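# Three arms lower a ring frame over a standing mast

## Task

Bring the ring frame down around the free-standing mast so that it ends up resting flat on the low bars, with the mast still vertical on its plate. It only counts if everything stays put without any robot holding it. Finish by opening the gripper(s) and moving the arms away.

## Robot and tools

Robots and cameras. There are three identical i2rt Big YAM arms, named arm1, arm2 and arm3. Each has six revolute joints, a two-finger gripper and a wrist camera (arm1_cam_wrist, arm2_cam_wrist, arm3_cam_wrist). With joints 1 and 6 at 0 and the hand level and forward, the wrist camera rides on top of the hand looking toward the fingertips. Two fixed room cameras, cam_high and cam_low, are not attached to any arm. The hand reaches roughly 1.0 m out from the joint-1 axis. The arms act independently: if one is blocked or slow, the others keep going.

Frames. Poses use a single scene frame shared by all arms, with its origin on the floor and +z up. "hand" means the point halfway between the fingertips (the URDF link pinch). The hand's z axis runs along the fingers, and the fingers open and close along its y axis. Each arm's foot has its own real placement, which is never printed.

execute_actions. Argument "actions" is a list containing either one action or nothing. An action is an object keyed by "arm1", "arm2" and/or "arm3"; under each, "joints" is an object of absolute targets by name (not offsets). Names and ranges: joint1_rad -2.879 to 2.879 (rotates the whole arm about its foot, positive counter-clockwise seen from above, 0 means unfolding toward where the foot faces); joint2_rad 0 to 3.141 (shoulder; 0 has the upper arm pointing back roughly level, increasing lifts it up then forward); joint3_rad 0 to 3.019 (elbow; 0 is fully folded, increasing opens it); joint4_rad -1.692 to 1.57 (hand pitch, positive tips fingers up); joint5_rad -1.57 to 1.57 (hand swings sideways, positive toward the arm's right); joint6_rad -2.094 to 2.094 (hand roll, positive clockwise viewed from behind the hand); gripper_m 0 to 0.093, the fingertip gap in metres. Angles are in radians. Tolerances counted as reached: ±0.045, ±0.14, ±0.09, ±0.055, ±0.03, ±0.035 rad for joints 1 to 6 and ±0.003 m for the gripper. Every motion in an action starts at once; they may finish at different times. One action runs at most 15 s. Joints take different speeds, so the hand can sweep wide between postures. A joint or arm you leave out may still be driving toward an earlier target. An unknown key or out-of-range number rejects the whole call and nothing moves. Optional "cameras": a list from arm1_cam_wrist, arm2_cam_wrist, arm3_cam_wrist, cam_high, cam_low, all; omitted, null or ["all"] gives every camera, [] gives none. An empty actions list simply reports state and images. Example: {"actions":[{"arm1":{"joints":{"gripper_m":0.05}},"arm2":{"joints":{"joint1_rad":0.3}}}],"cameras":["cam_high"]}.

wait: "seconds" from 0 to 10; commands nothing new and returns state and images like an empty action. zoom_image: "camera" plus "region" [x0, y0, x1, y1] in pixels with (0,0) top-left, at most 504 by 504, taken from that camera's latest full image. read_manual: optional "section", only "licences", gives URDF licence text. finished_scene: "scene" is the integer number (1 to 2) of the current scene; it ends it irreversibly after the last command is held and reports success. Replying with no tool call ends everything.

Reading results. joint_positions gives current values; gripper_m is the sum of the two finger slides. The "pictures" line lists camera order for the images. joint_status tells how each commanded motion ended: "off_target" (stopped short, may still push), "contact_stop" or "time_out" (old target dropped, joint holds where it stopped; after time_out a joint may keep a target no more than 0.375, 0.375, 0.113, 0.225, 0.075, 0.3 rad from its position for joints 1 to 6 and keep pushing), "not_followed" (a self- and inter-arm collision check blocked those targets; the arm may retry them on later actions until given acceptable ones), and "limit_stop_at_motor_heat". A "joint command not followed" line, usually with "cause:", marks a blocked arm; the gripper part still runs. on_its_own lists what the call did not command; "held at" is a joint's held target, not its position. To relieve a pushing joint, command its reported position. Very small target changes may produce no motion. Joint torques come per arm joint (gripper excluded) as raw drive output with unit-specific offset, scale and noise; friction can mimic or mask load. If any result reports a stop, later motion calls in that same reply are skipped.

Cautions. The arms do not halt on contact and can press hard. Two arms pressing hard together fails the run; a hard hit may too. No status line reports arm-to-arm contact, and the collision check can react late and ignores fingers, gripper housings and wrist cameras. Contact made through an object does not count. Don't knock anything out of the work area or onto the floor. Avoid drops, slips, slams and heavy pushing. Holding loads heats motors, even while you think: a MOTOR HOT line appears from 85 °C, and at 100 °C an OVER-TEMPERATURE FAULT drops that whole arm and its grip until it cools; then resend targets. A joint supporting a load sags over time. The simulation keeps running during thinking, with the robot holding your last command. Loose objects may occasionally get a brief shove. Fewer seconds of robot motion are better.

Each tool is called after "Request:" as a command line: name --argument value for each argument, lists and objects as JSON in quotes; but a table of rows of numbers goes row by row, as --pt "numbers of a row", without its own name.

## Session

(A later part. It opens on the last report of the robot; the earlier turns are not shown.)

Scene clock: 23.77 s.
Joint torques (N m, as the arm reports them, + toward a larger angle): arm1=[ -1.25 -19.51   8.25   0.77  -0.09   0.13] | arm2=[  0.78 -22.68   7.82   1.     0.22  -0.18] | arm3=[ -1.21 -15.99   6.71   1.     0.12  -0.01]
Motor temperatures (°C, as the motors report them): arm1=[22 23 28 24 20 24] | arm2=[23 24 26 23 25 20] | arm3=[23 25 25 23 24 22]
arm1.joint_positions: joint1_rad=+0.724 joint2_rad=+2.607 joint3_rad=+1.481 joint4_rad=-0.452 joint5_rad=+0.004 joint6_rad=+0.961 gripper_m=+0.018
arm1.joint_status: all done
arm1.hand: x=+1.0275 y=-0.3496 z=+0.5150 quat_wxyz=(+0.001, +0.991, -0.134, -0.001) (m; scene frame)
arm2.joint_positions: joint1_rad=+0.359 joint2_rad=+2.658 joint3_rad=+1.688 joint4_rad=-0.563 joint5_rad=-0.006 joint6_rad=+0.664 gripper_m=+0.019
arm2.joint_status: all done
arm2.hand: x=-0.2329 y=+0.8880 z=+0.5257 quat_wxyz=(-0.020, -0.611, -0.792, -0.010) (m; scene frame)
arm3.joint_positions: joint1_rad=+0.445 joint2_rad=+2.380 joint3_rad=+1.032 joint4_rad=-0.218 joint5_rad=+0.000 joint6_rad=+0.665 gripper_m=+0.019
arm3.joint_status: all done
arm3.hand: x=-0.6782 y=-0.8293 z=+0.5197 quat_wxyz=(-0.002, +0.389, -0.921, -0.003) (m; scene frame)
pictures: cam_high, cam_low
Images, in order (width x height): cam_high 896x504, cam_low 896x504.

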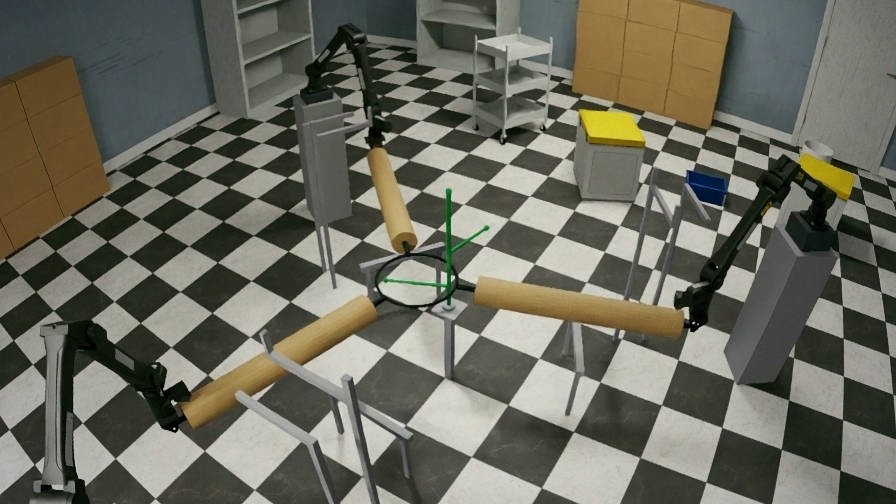

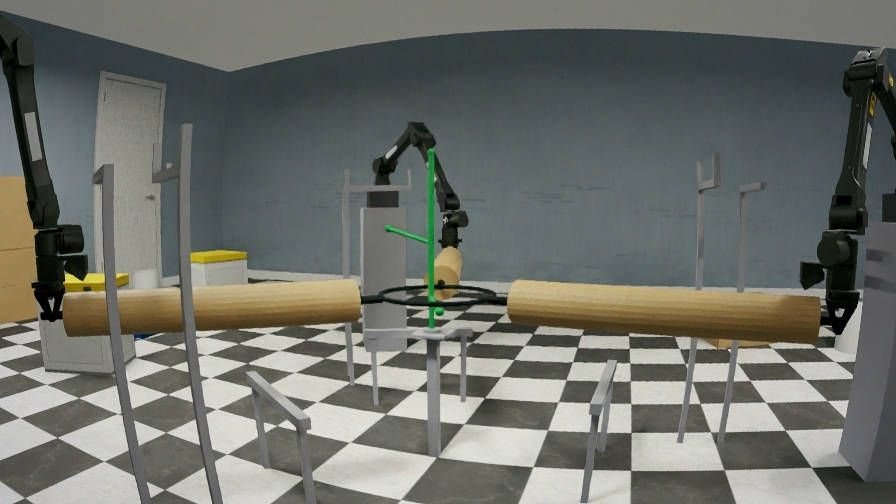

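Request:
execute_actions --actions '[{"arm1":{"joints":{"joint1_rad":0.725,"joint2_rad":2.677,"joint3_rad":1.581,"joint4_rad":-0.412}},"arm2":{"joints":{"joint2_rad":2.713,"joint3_rad":1.765,"joint4_rad":-0.524}},"arm3":{"joints":{"joint1_rad":0.446,"joint2_rad":2.449,"joint3_rad":1.12,"joint4_rad":-0.154}}}]' --cameras '["cam_high"]'

Request:
execute_actions --actions '[{"arm1":{"joints":{"joint2_rad":2.762,"joint3_rad":1.645,"joint4_rad":-0.391}},"arm2":{"joints":{"joint2_rad":2.793,"joint3_rad":1.82,"joint4_rad":-0.499}},"arm3":{"joints":{"joint2_rad":2.543,"joint3_rad":1.173,"joint4_rad":-0.113}}}]' --cameras '["cam_high","cam_low"]'

Request:
zoom_image --camera "cam_high" --region '[360,180,520,340]'

Request:
zoom_image --camera "cam_low" --region '[340,170,540,370]'

Scene clock: 25.03 s.
Joint torques (N m, as the arm reports them, + toward a larger angle): arm1=[ -0.73 -19.72   7.8    0.73  -0.09   0.2 ] | arm2=[  0.93 -22.66   7.48   0.92   0.2   -0.15] | arm3=[ -0.49 -16.32   6.11   0.88   0.16   0.01]
Motor temperatures (°C, as the motors report them): arm1=[22 24 28 24 20 24] | arm2=[23 24 26 23 25 20] | arm3=[23 25 25 23 24 22]
arm1.joint_positions: joint1_rad=+0.718 joint2_rad=+2.692 joint3_rad=+1.536 joint4_rad=-0.423 joint5_rad=+0.004 joint6_rad=+0.955 gripper_m=+0.018
arm1.joint_status: all done
arm1.hand: x=+1.0257 y=-0.3470 z=+0.4791 quat_wxyz=(+0.001, +0.991, -0.135, -0.001) (m; scene frame)
arm2.joint_positions: joint1_rad=+0.359 joint2_rad=+2.730 joint3_rad=+1.728 joint4_rad=-0.531 joint5_rad=-0.006 joint6_rad=+0.664 gripper_m=+0.019
arm2.joint_status: all done
arm2.hand: x=-0.2350 y=+0.8904 z=+0.4920 quat_wxyz=(-0.019, -0.611, -0.792, -0.010) (m; scene frame)
arm3.joint_positions: joint1_rad=+0.450 joint2_rad=+2.474 joint3_rad=+1.080 joint4_rad=-0.171 joint5_rad=+0.000 joint6_rad=+0.668 gripper_m=+0.019
arm3.joint_status: all done
arm3.hand: x=-0.6801 y=-0.8276 z=+0.4850 quat_wxyz=(-0.003, +0.390, -0.921, -0.003) (m; scene frame)
pictures: cam_high
Images, in order (width x height): cam_high 896x504.

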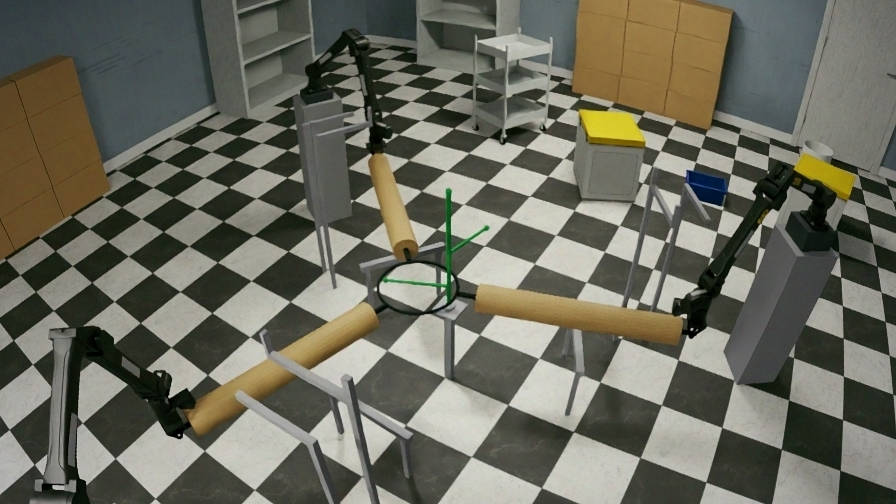

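Scene clock: 25.90 s.
Joint torques (N m, as the arm reports them, + toward a larger angle): arm1=[ -1.48 -20.58   7.5    0.76  -0.12   0.21] | arm2=[  0.56 -23.17   7.12   0.95   0.25  -0.13] | arm3=[ -1.06 -17.08   5.4    0.98   0.19  -0.05]
Motor temperatures (°C, as the motors report them): arm1=[22 24 28 24 20 24] | arm2=[23 24 26 23 25 20] | arm3=[23 25 25 23 24 22]
arm1.joint_positions: joint1_rad=+0.717 joint2_rad=+2.777 joint3_rad=+1.600 joint4_rad=-0.403 joint5_rad=+0.005 joint6_rad=+0.954 gripper_m=+0.018
arm1.joint_status: all done
arm1.hand: x=+1.0250 y=-0.3464 z=+0.4440 quat_wxyz=(+0.000, +0.991, -0.135, -0.001) (m; scene frame)
arm2.joint_positions: joint1_rad=+0.359 joint2_rad=+2.810 joint3_rad=+1.785 joint4_rad=-0.506 joint5_rad=-0.006 joint6_rad=+0.664 gripper_m=+0.019
arm2.joint_status: all done
arm2.hand: x=-0.2353 y=+0.8909 z=+0.4576 quat_wxyz=(-0.021, -0.611, -0.791, -0.010) (m; scene frame)
arm3.joint_positions: joint1_rad=+0.452 joint2_rad=+2.570 joint3_rad=+1.136 joint4_rad=-0.131 joint5_rad=+0.000 joint6_rad=+0.670 gripper_m=+0.019
arm3.joint_status: all done
arm3.hand: x=-0.6809 y=-0.8271 z=+0.4493 quat_wxyz=(-0.002, +0.390, -0.921, -0.003) (m; scene frame)
pictures: cam_high, cam_low
Images, in order (width x height): cam_high 896x504, cam_low 896x504.

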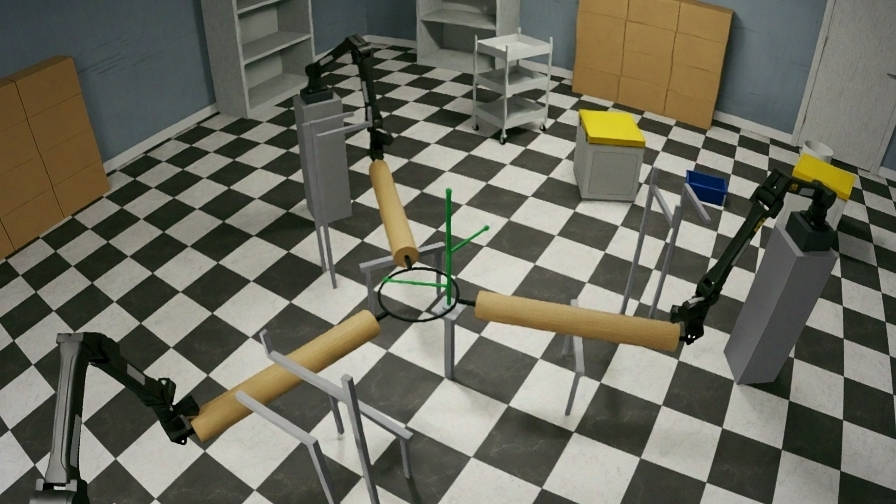

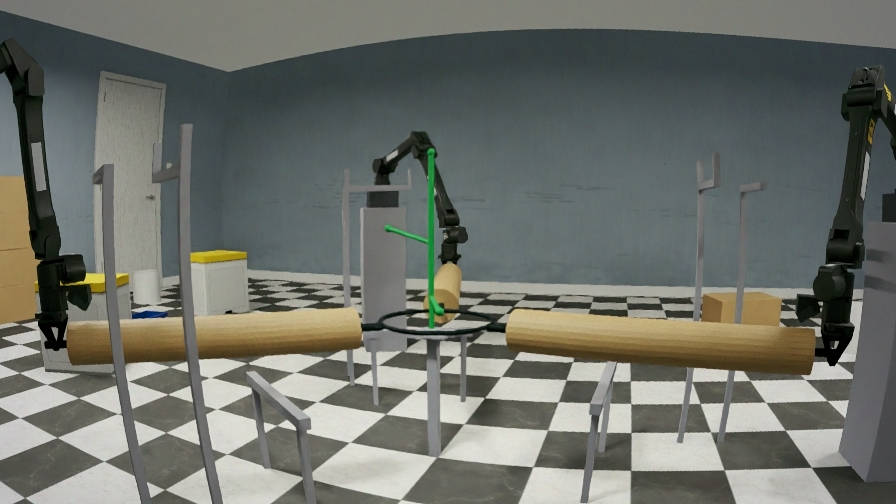

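Region (360, 180, 520, 340) of cam_high's 896x504 image, scaled by 3.150, with more detail than that image has.

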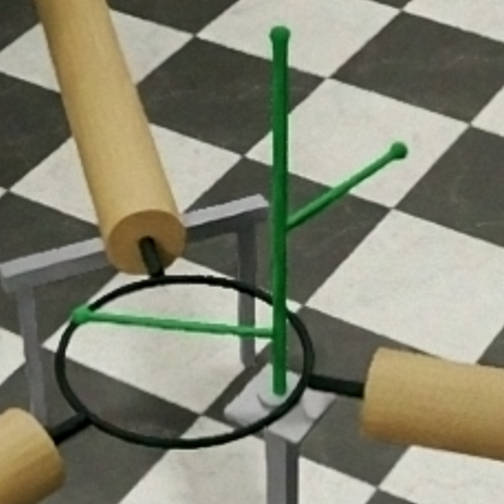

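Region (340, 170, 540, 370) of cam_low's 896x504 image, scaled by 2.520, with more detail than that image has.

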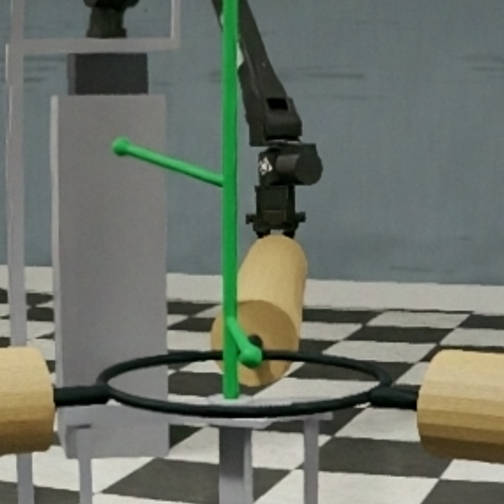

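Request:
execute_actions --actions '[{"arm1":{"joints":{"joint1_rad":0.52,"joint2_rad":2.685,"joint3_rad":1.425,"joint4_rad":-0.245,"joint6_rad":0.69}},"arm2":{"joints":{"joint1_rad":0.30,"joint2_rad":2.67,"joint3_rad":1.475,"joint4_rad":-0.265,"joint6_rad":0.538}},"arm3":{"joints":{"joint1_rad":0.393,"joint2_rad":2.545,"joint3_rad":1.198,"joint4_rad":-0.155,"joint6_rad":0.542}}}]' --cameras '["cam_high","cam_low"]'

Scene clock: 27.60 s.
Joint torques (N m, as the arm reports them, + toward a larger angle): arm1=[ -1.32 -22.21   3.36   0.51   0.     0.19] | arm2=[  0.87 -24.34   3.16   1.3    0.2   -0.12] | arm3=[ -0.89 -16.74   4.87   0.6    0.4   -0.1 ]
Motor temperatures (°C, as the motors report them): arm1=[22 24 28 24 20 24] | arm2=[23 25 26 23 25 20] | arm3=[23 25 24 23 24 22]
arm1.joint_positions: joint1_rad=+0.515 joint2_rad=+2.749 joint3_rad=+1.416 joint4_rad=-0.255 joint5_rad=+0.002 joint6_rad=+0.685 gripper_m=+0.018
arm1.joint_status: all done
arm1.hand: x=+1.0185 y=-0.2273 z=+0.4351 quat_wxyz=(+0.000, +0.995, -0.102, +0.004) (m; scene frame)
arm2.joint_positions: joint1_rad=+0.312 joint2_rad=+2.727 joint3_rad=+1.467 joint4_rad=-0.281 joint5_rad=-0.006 joint6_rad=+0.551 gripper_m=+0.019
arm2.joint_status: all done
arm2.hand: x=-0.3228 y=+0.9266 z=+0.4508 quat_wxyz=(-0.015, -0.585, -0.811, -0.009) (m; scene frame)
arm3.joint_positions: joint1_rad=+0.399 joint2_rad=+2.570 joint3_rad=+1.171 joint4_rad=-0.164 joint5_rad=-0.005 joint6_rad=+0.549 gripper_m=+0.019
arm3.joint_status: all done
arm3.hand: x=-0.6571 y=-0.8161 z=+0.4515 quat_wxyz=(-0.001, +0.421, -0.907, -0.005) (m; scene frame)
pictures: cam_high, cam_low
Images, in order (width x height): cam_high 896x504, cam_low 896x504.

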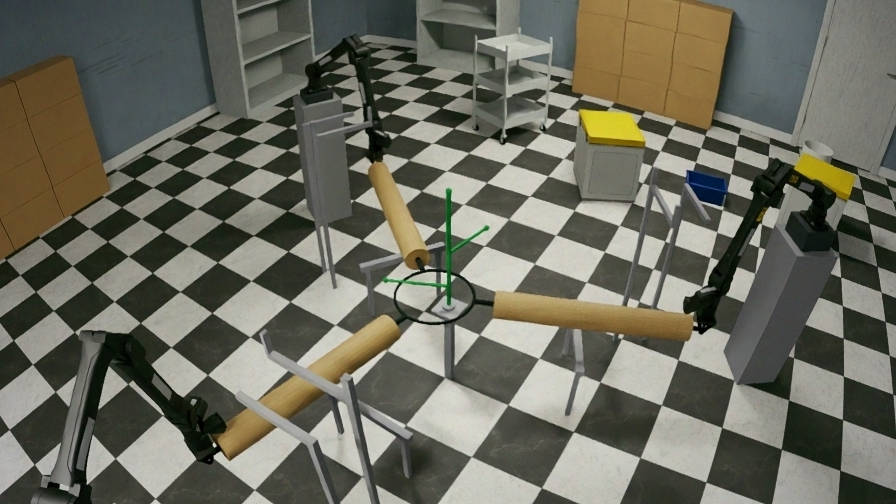

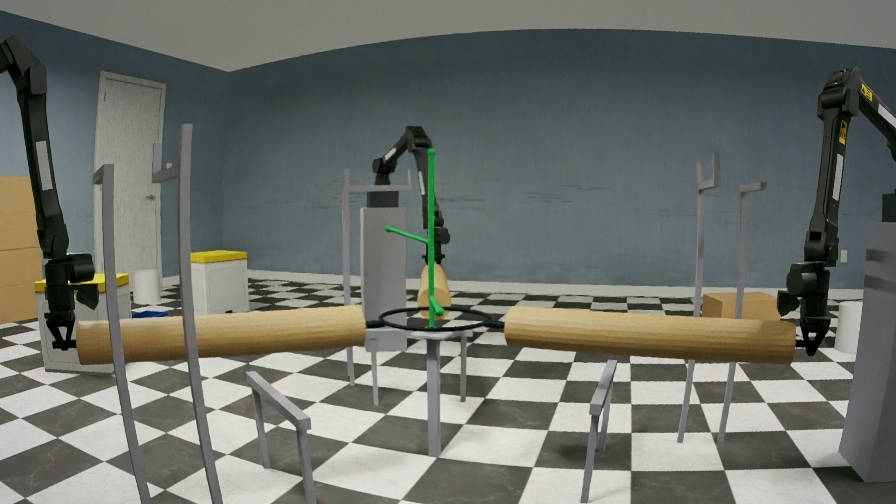

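Request:
execute_actions --actions '[{"arm1":{"joints":{"joint1_rad":0.29,"joint2_rad":2.675,"joint3_rad":1.35,"joint4_rad":-0.167,"joint6_rad":0.394}},"arm2":{"joints":{"joint1_rad":0.222,"joint2_rad":2.64,"joint3_rad":1.232,"joint4_rad":-0.048,"joint6_rad":0.395}},"arm3":{"joints":{"joint1_rad":0.334,"joint2_rad":2.585,"joint3_rad":1.245,"joint4_rad":-0.178,"joint6_rad":0.419}}}]' --cameras '["cam_high","cam_low"]'

Scene clock: 28.80 s.
Joint torques (N m, as the arm reports them, + toward a larger angle): arm1=[ -1.04 -21.46   3.17   1.44   0.06   0.2 ] | arm2=[  2.28 -19.91   2.42   1.5    0.15  -0.01] | arm3=[ -1.52 -17.17   4.83   0.46   0.52  -0.12]
Motor temperatures (°C, as the motors report them): arm1=[22 24 28 24 20 24] | arm2=[23 25 26 23 25 20] | arm3=[23 25 24 23 24 22]
arm1.joint_positions: joint1_rad=+0.284 joint2_rad=+2.732 joint3_rad=+1.335 joint4_rad=-0.191 joint5_rad=+0.000 joint6_rad=+0.389 gripper_m=+0.018
arm1.joint_status: all done
arm1.hand: x=+1.0036 y=-0.1171 z=+0.4354 quat_wxyz=(+0.002, +0.998, -0.069, +0.006) (m; scene frame)
arm2.joint_positions: joint1_rad=+0.218 joint2_rad=+2.681 joint3_rad=+1.212 joint4_rad=-0.068 joint5_rad=-0.004 joint6_rad=+0.395 gripper_m=+0.019
arm2.joint_status: all done
arm2.hand: x=-0.4130 y=+0.9482 z=+0.4511 quat_wxyz=(-0.018, -0.559, -0.829, -0.006) (m; scene frame)
arm3.joint_positions: joint1_rad=+0.346 joint2_rad=+2.607 joint3_rad=+1.219 joint4_rad=-0.183 joint5_rad=-0.009 joint6_rad=+0.430 gripper_m=+0.019
arm3.joint_status: all done
arm3.hand: x=-0.6327 y=-0.8133 z=+0.4390 quat_wxyz=(+0.002, +0.451, -0.893, -0.003) (m; scene frame)
pictures: cam_high, cam_low
Images, in order (width x height): cam_high 896x504, cam_low 896x504.

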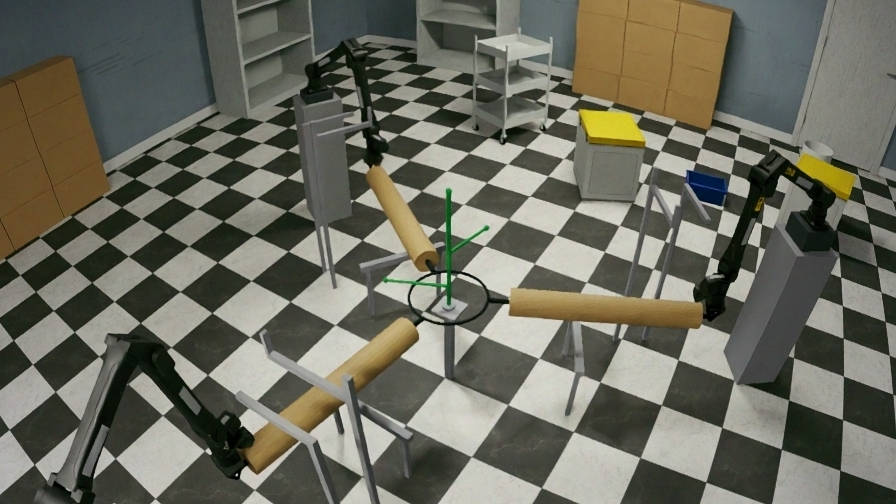

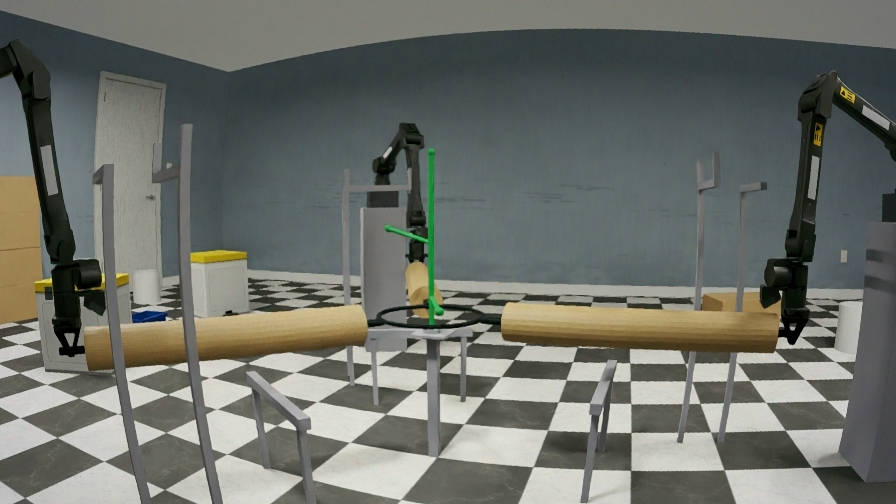

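Request:
execute_actions --actions '[{"arm1":{"joints":{"joint2_rad":2.902,"joint3_rad":1.535,"joint4_rad":-0.14}},"arm2":{"joints":{"joint2_rad":2.862,"joint3_rad":1.405,"joint4_rad":-0.015}},"arm3":{"joints":{"joint2_rad":2.765,"joint3_rad":1.39,"joint4_rad":-0.113}}}]' --cameras '["cam_high","cam_low"]'

Scene clock: 29.97 s.
Joint torques (N m, as the arm reports them, + toward a larger angle): arm1=[ -1.72 -18.83   4.41   0.9    0.01   0.1 ] | arm2=[  1.91 -19.41   1.78   1.3    0.17   0.  ] | arm3=[ -1.7  -18.19   4.91   0.81   0.34  -0.13]
Motor temperatures (°C, as the motors report them): arm1=[22 24 28 24 20 24] | arm2=[23 25 26 23 25 20] | arm3=[23 25 24 23 24 22]
arm1.joint_positions: joint1_rad=+0.292 joint2_rad=+2.933 joint3_rad=+1.502 joint4_rad=-0.153 joint5_rad=+0.001 joint6_rad=+0.399 gripper_m=+0.018
arm1.joint_status: all done
arm1.hand: x=+1.0062 y=-0.1208 z=+0.3566 quat_wxyz=(+0.002, +0.998, -0.070, +0.004) (m; scene frame)
arm2.joint_positions: joint1_rad=+0.221 joint2_rad=+2.889 joint3_rad=+1.391 joint4_rad=-0.031 joint5_rad=-0.005 joint6_rad=+0.396 gripper_m=+0.019
arm2.joint_status: all done
arm2.hand: x=-0.4078 y=+0.9466 z=+0.3715 quat_wxyz=(-0.022, -0.558, -0.830, -0.005) (m; scene frame)
arm3.joint_positions: joint1_rad=+0.345 joint2_rad=+2.802 joint3_rad=+1.359 joint4_rad=-0.126 joint5_rad=-0.005 joint6_rad=+0.430 gripper_m=+0.019
arm3.joint_status: all done
arm3.hand: x=-0.6318 y=-0.8148 z=+0.3630 quat_wxyz=(+0.000, +0.450, -0.893, -0.002) (m; scene frame)
pictures: cam_high, cam_low
Images, in order (width x height): cam_high 896x504, cam_low 896x504.

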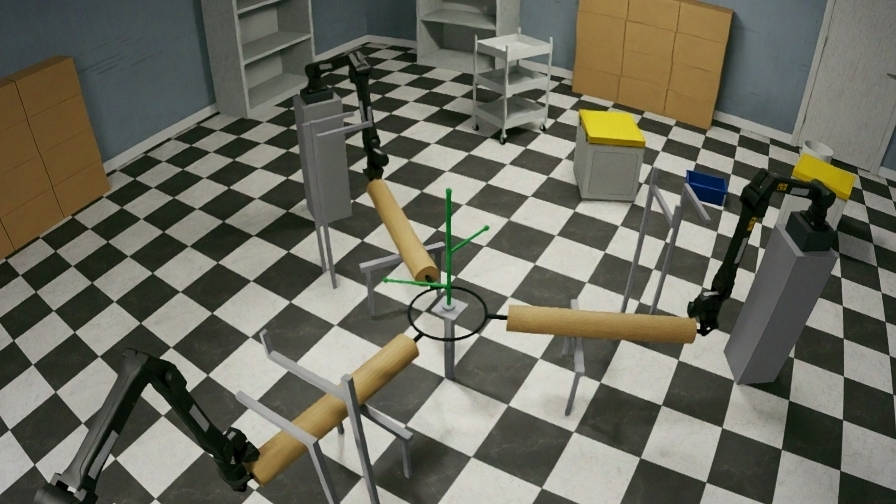

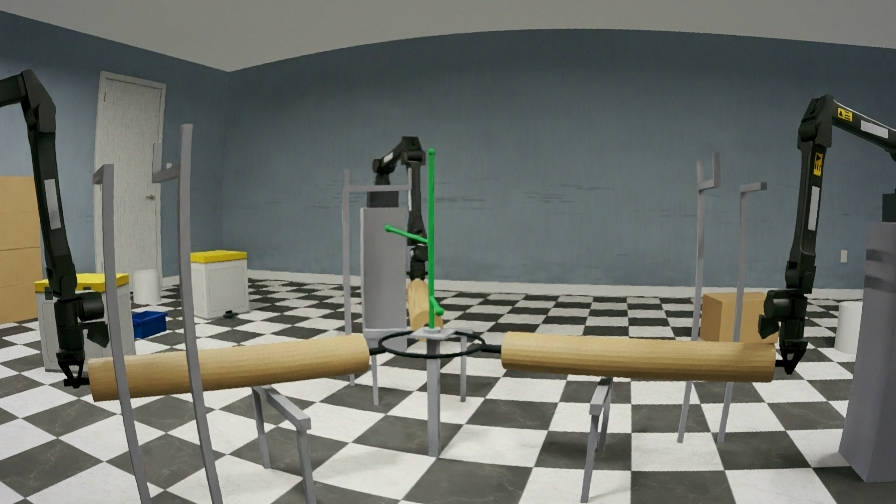

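Request:
execute_actions --actions '[{"arm1":{"joints":{"joint2_rad":2.985,"joint3_rad":1.61}},"arm2":{"joints":{"joint2_rad":2.95,"joint3_rad":1.475}},"arm3":{"joints":{"joint2_rad":2.85,"joint3_rad":1.455,"joint4_rad":-0.105}}}]' --cameras '["cam_high","cam_low"]'

Scene clock: 30.80 s.
Joint torques (N m, as the arm reports them, + toward a larger angle): arm1=[ -1.8  -17.26   5.91   0.96   0.09   0.11] | arm2=[  2.03 -16.6    2.81   1.32   0.22  -0.01] | arm3=[ -1.05 -15.9    6.38   1.4    0.52  -0.09]
Motor temperatures (°C, as the motors report them): arm1=[22 24 28 24 20 24] | arm2=[23 25 26 23 25 20] | arm3=[23 25 24 23 24 22]
arm1.joint_positions: joint1_rad=+0.292 joint2_rad=+2.988 joint3_rad=+1.557 joint4_rad=-0.155 joint5_rad=-0.001 joint6_rad=+0.399 gripper_m=+0.018
arm1.joint_status: all done
arm1.hand: x=+1.0069 y=-0.1211 z=+0.3353 quat_wxyz=(+0.003, +0.998, -0.070, +0.005) (m; scene frame)
arm2.joint_positions: joint1_rad=+0.222 joint2_rad=+2.947 joint3_rad=+1.448 joint4_rad=-0.031 joint5_rad=-0.006 joint6_rad=+0.397 gripper_m=+0.019
arm2.joint_status: all done
arm2.hand: x=-0.4069 y=+0.9473 z=+0.3492 quat_wxyz=(-0.021, -0.558, -0.830, -0.006) (m; scene frame)
arm3.joint_positions: joint1_rad=+0.345 joint2_rad=+2.849 joint3_rad=+1.404 joint4_rad=-0.131 joint5_rad=-0.008 joint6_rad=+0.430 gripper_m=+0.019
arm3.joint_status: all done
arm3.hand: x=-0.6325 y=-0.8143 z=+0.3451 quat_wxyz=(+0.004, +0.450, -0.893, +0.000) (m; scene frame)
pictures: cam_high, cam_low
Images, in order (width x height): cam_high 896x504, cam_low 896x504.

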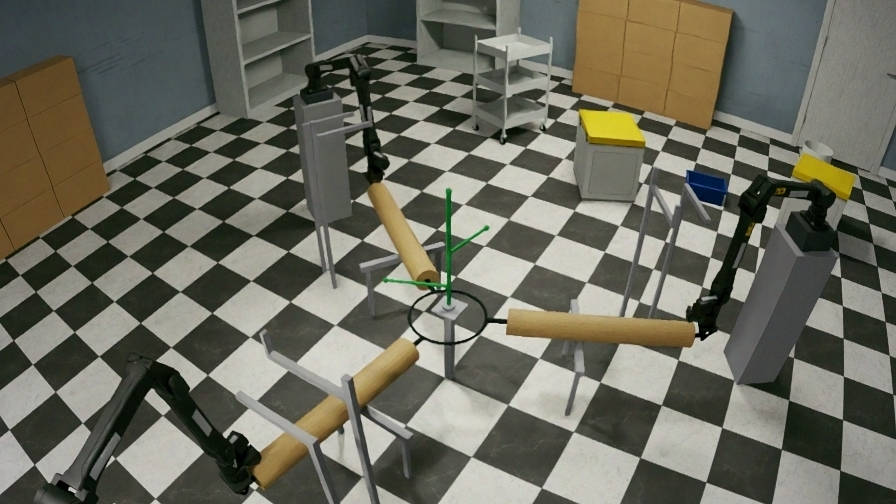

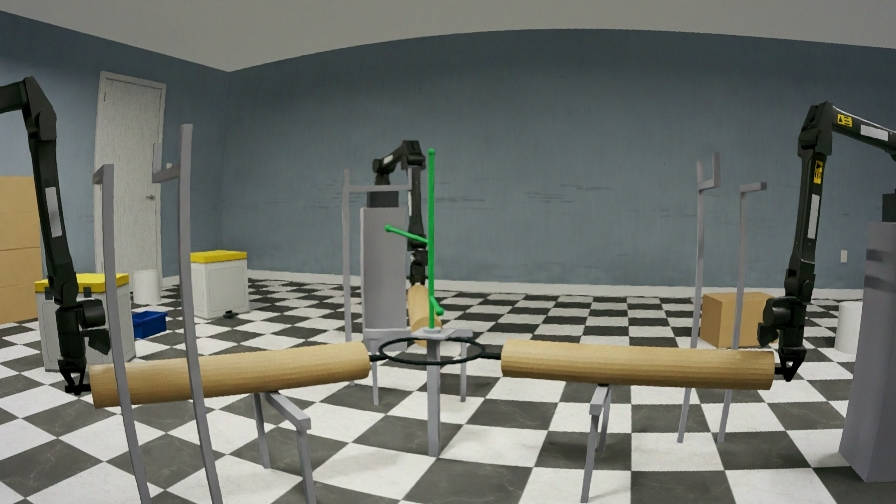

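Rested at Δ≈−.538 as before. Release and retreat.

Request:
execute_actions --actions '[{"arm1":{"joints":{"joint3_rad":1.57,"joint4_rad":-0.15,"gripper_m":0.07}},"arm2":{"joints":{"joint3_rad":1.455,"joint4_rad":-0.025,"gripper_m":0.07}},"arm3":{"joints":{"joint3_rad":1.418,"joint4_rad":-0.125,"gripper_m":0.07}}}]' --cameras '["cam_low"]'

Request:
execute_actions --actions '[{"arm1":{"joints":{"joint2_rad":2.62,"joint3_rad":1.17}},"arm2":{"joints":{"joint2_rad":2.58,"joint3_rad":1.06}},"arm3":{"joints":{"joint2_rad":2.48,"joint3_rad":1.03}}}]' --cameras '["cam_high","cam_low"]'

Scene clock: 31.60 s.
Joint torques (N m, as the arm reports them, + toward a larger angle): arm1=[ -1.82 -16.94   2.67   0.72   0.07   0.12] | arm2=[  2.1  -17.07   1.31   0.86   0.09   0.  ] | arm3=[ -0.99 -16.04   3.06   0.22   0.3   -0.08]
Motor temperatures (°C, as the motors report them): arm1=[22 24 28 24 20 24] | arm2=[23 25 25 23 25 20] | arm3=[23 25 24 23 24 22]
arm1.joint_positions: joint1_rad=+0.292 joint2_rad=+2.988 joint3_rad=+1.559 joint4_rad=-0.156 joint5_rad=-0.001 joint6_rad=+0.399 gripper_m=+0.070
arm1.joint_status: all done
arm1.hand: x=+1.0058 y=-0.1214 z=+0.3355 quat_wxyz=(+0.003, +0.998, -0.070, +0.005) (m; scene frame)
arm2.joint_positions: joint1_rad=+0.222 joint2_rad=+2.947 joint3_rad=+1.449 joint4_rad=-0.031 joint5_rad=-0.002 joint6_rad=+0.397 gripper_m=+0.070
arm2.joint_status: all done
arm2.hand: x=-0.4072 y=+0.9466 z=+0.3492 quat_wxyz=(-0.021, -0.558, -0.830, -0.004) (m; scene frame)
arm3.joint_positions: joint1_rad=+0.341 joint2_rad=+2.848 joint3_rad=+1.407 joint4_rad=-0.132 joint5_rad=-0.003 joint6_rad=+0.427 gripper_m=+0.070
arm3.joint_status: all done
arm3.hand: x=-0.6294 y=-0.8127 z=+0.3456 quat_wxyz=(+0.001, +0.450, -0.893, +0.000) (m; scene frame)
pictures: cam_low
Images, in order (width x height): cam_low 896x504.

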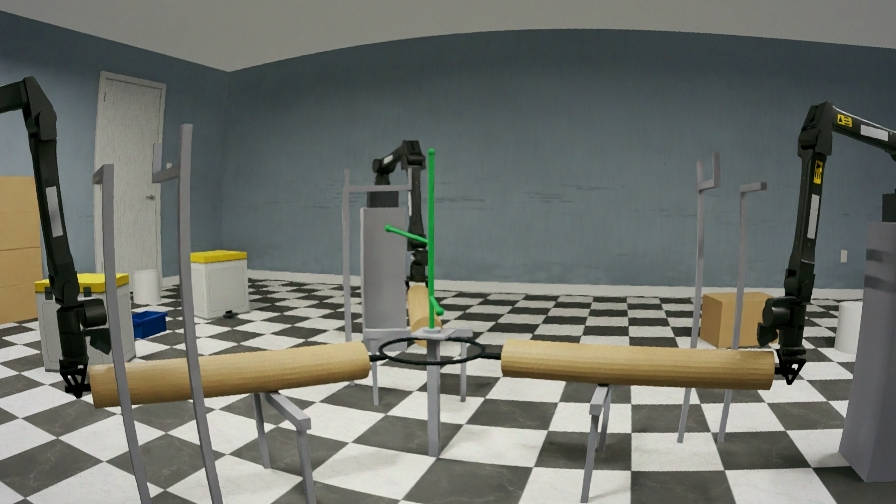

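Scene clock: 32.90 s.
Joint torques (N m, as the arm reports them, + toward a larger angle): arm1=[ -2.14 -14.65   1.16   0.56   0.12   0.1 ] | arm2=[  2.08 -14.12   0.64   0.85   0.09   0.  ] | arm3=[ -0.94 -12.67   2.03   0.46   0.34  -0.05]
Motor temperatures (°C, as the motors report them): arm1=[22 24 27 24 20 24] | arm2=[23 25 25 23 25 20] | arm3=[23 25 24 23 24 22]
arm1.joint_positions: joint1_rad=+0.292 joint2_rad=+2.610 joint3_rad=+1.174 joint4_rad=-0.155 joint5_rad=-0.001 joint6_rad=+0.399 gripper_m=+0.070
arm1.joint_status: all done
arm1.hand: x=+1.0331 y=-0.1130 z=+0.4779 quat_wxyz=(+0.002, +0.998, -0.070, +0.007) (m; scene frame)
arm2.joint_positions: joint1_rad=+0.222 joint2_rad=+2.569 joint3_rad=+1.061 joint4_rad=-0.031 joint5_rad=-0.002 joint6_rad=+0.397 gripper_m=+0.070
arm2.joint_status: all done
arm2.hand: x=-0.4333 y=+0.9700 z=+0.4907 quat_wxyz=(-0.017, -0.558, -0.830, -0.005) (m; scene frame)
arm3.joint_positions: joint1_rad=+0.341 joint2_rad=+2.460 joint3_rad=+1.037 joint4_rad=-0.131 joint5_rad=-0.003 joint6_rad=+0.426 gripper_m=+0.070
arm3.joint_status: all done
arm3.hand: x=-0.6367 y=-0.8462 z=+0.4878 quat_wxyz=(-0.005, +0.450, -0.893, -0.007) (m; scene frame)
pictures: cam_high, cam_low
Images, in order (width x height): cam_high 896x504, cam_low 896x504.

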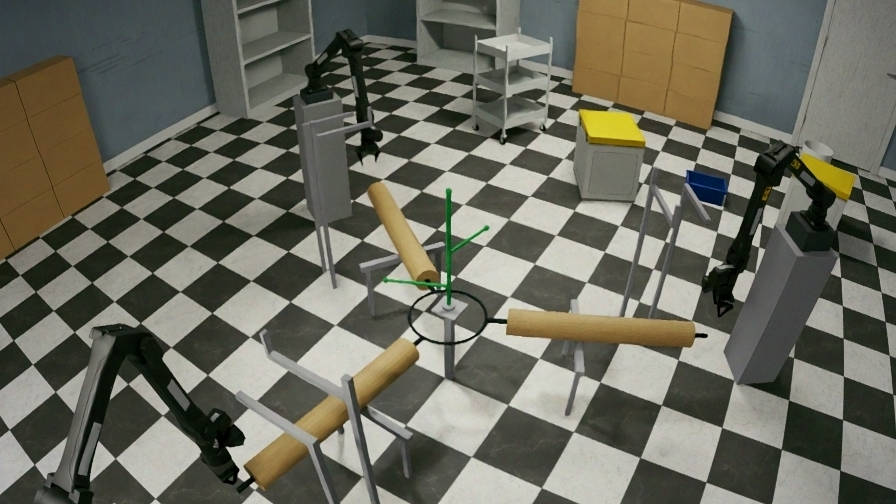

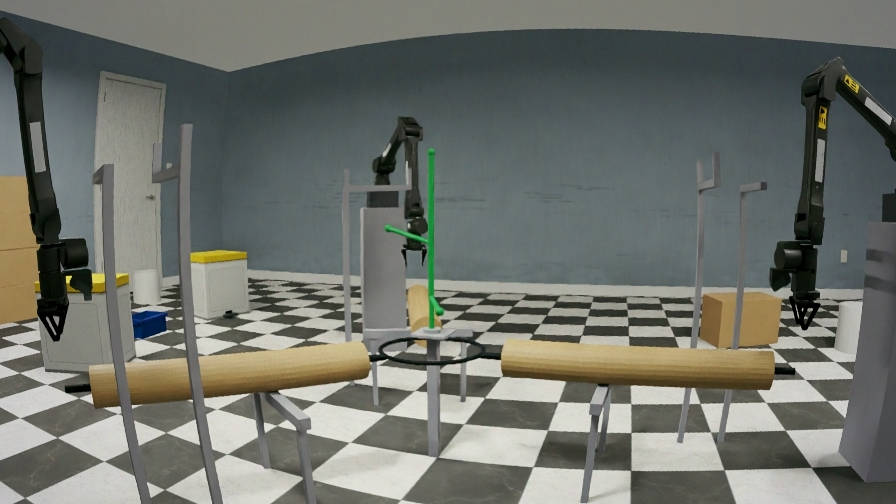

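Request:
finished_scene --scene 2

The scene is finished: the task was done.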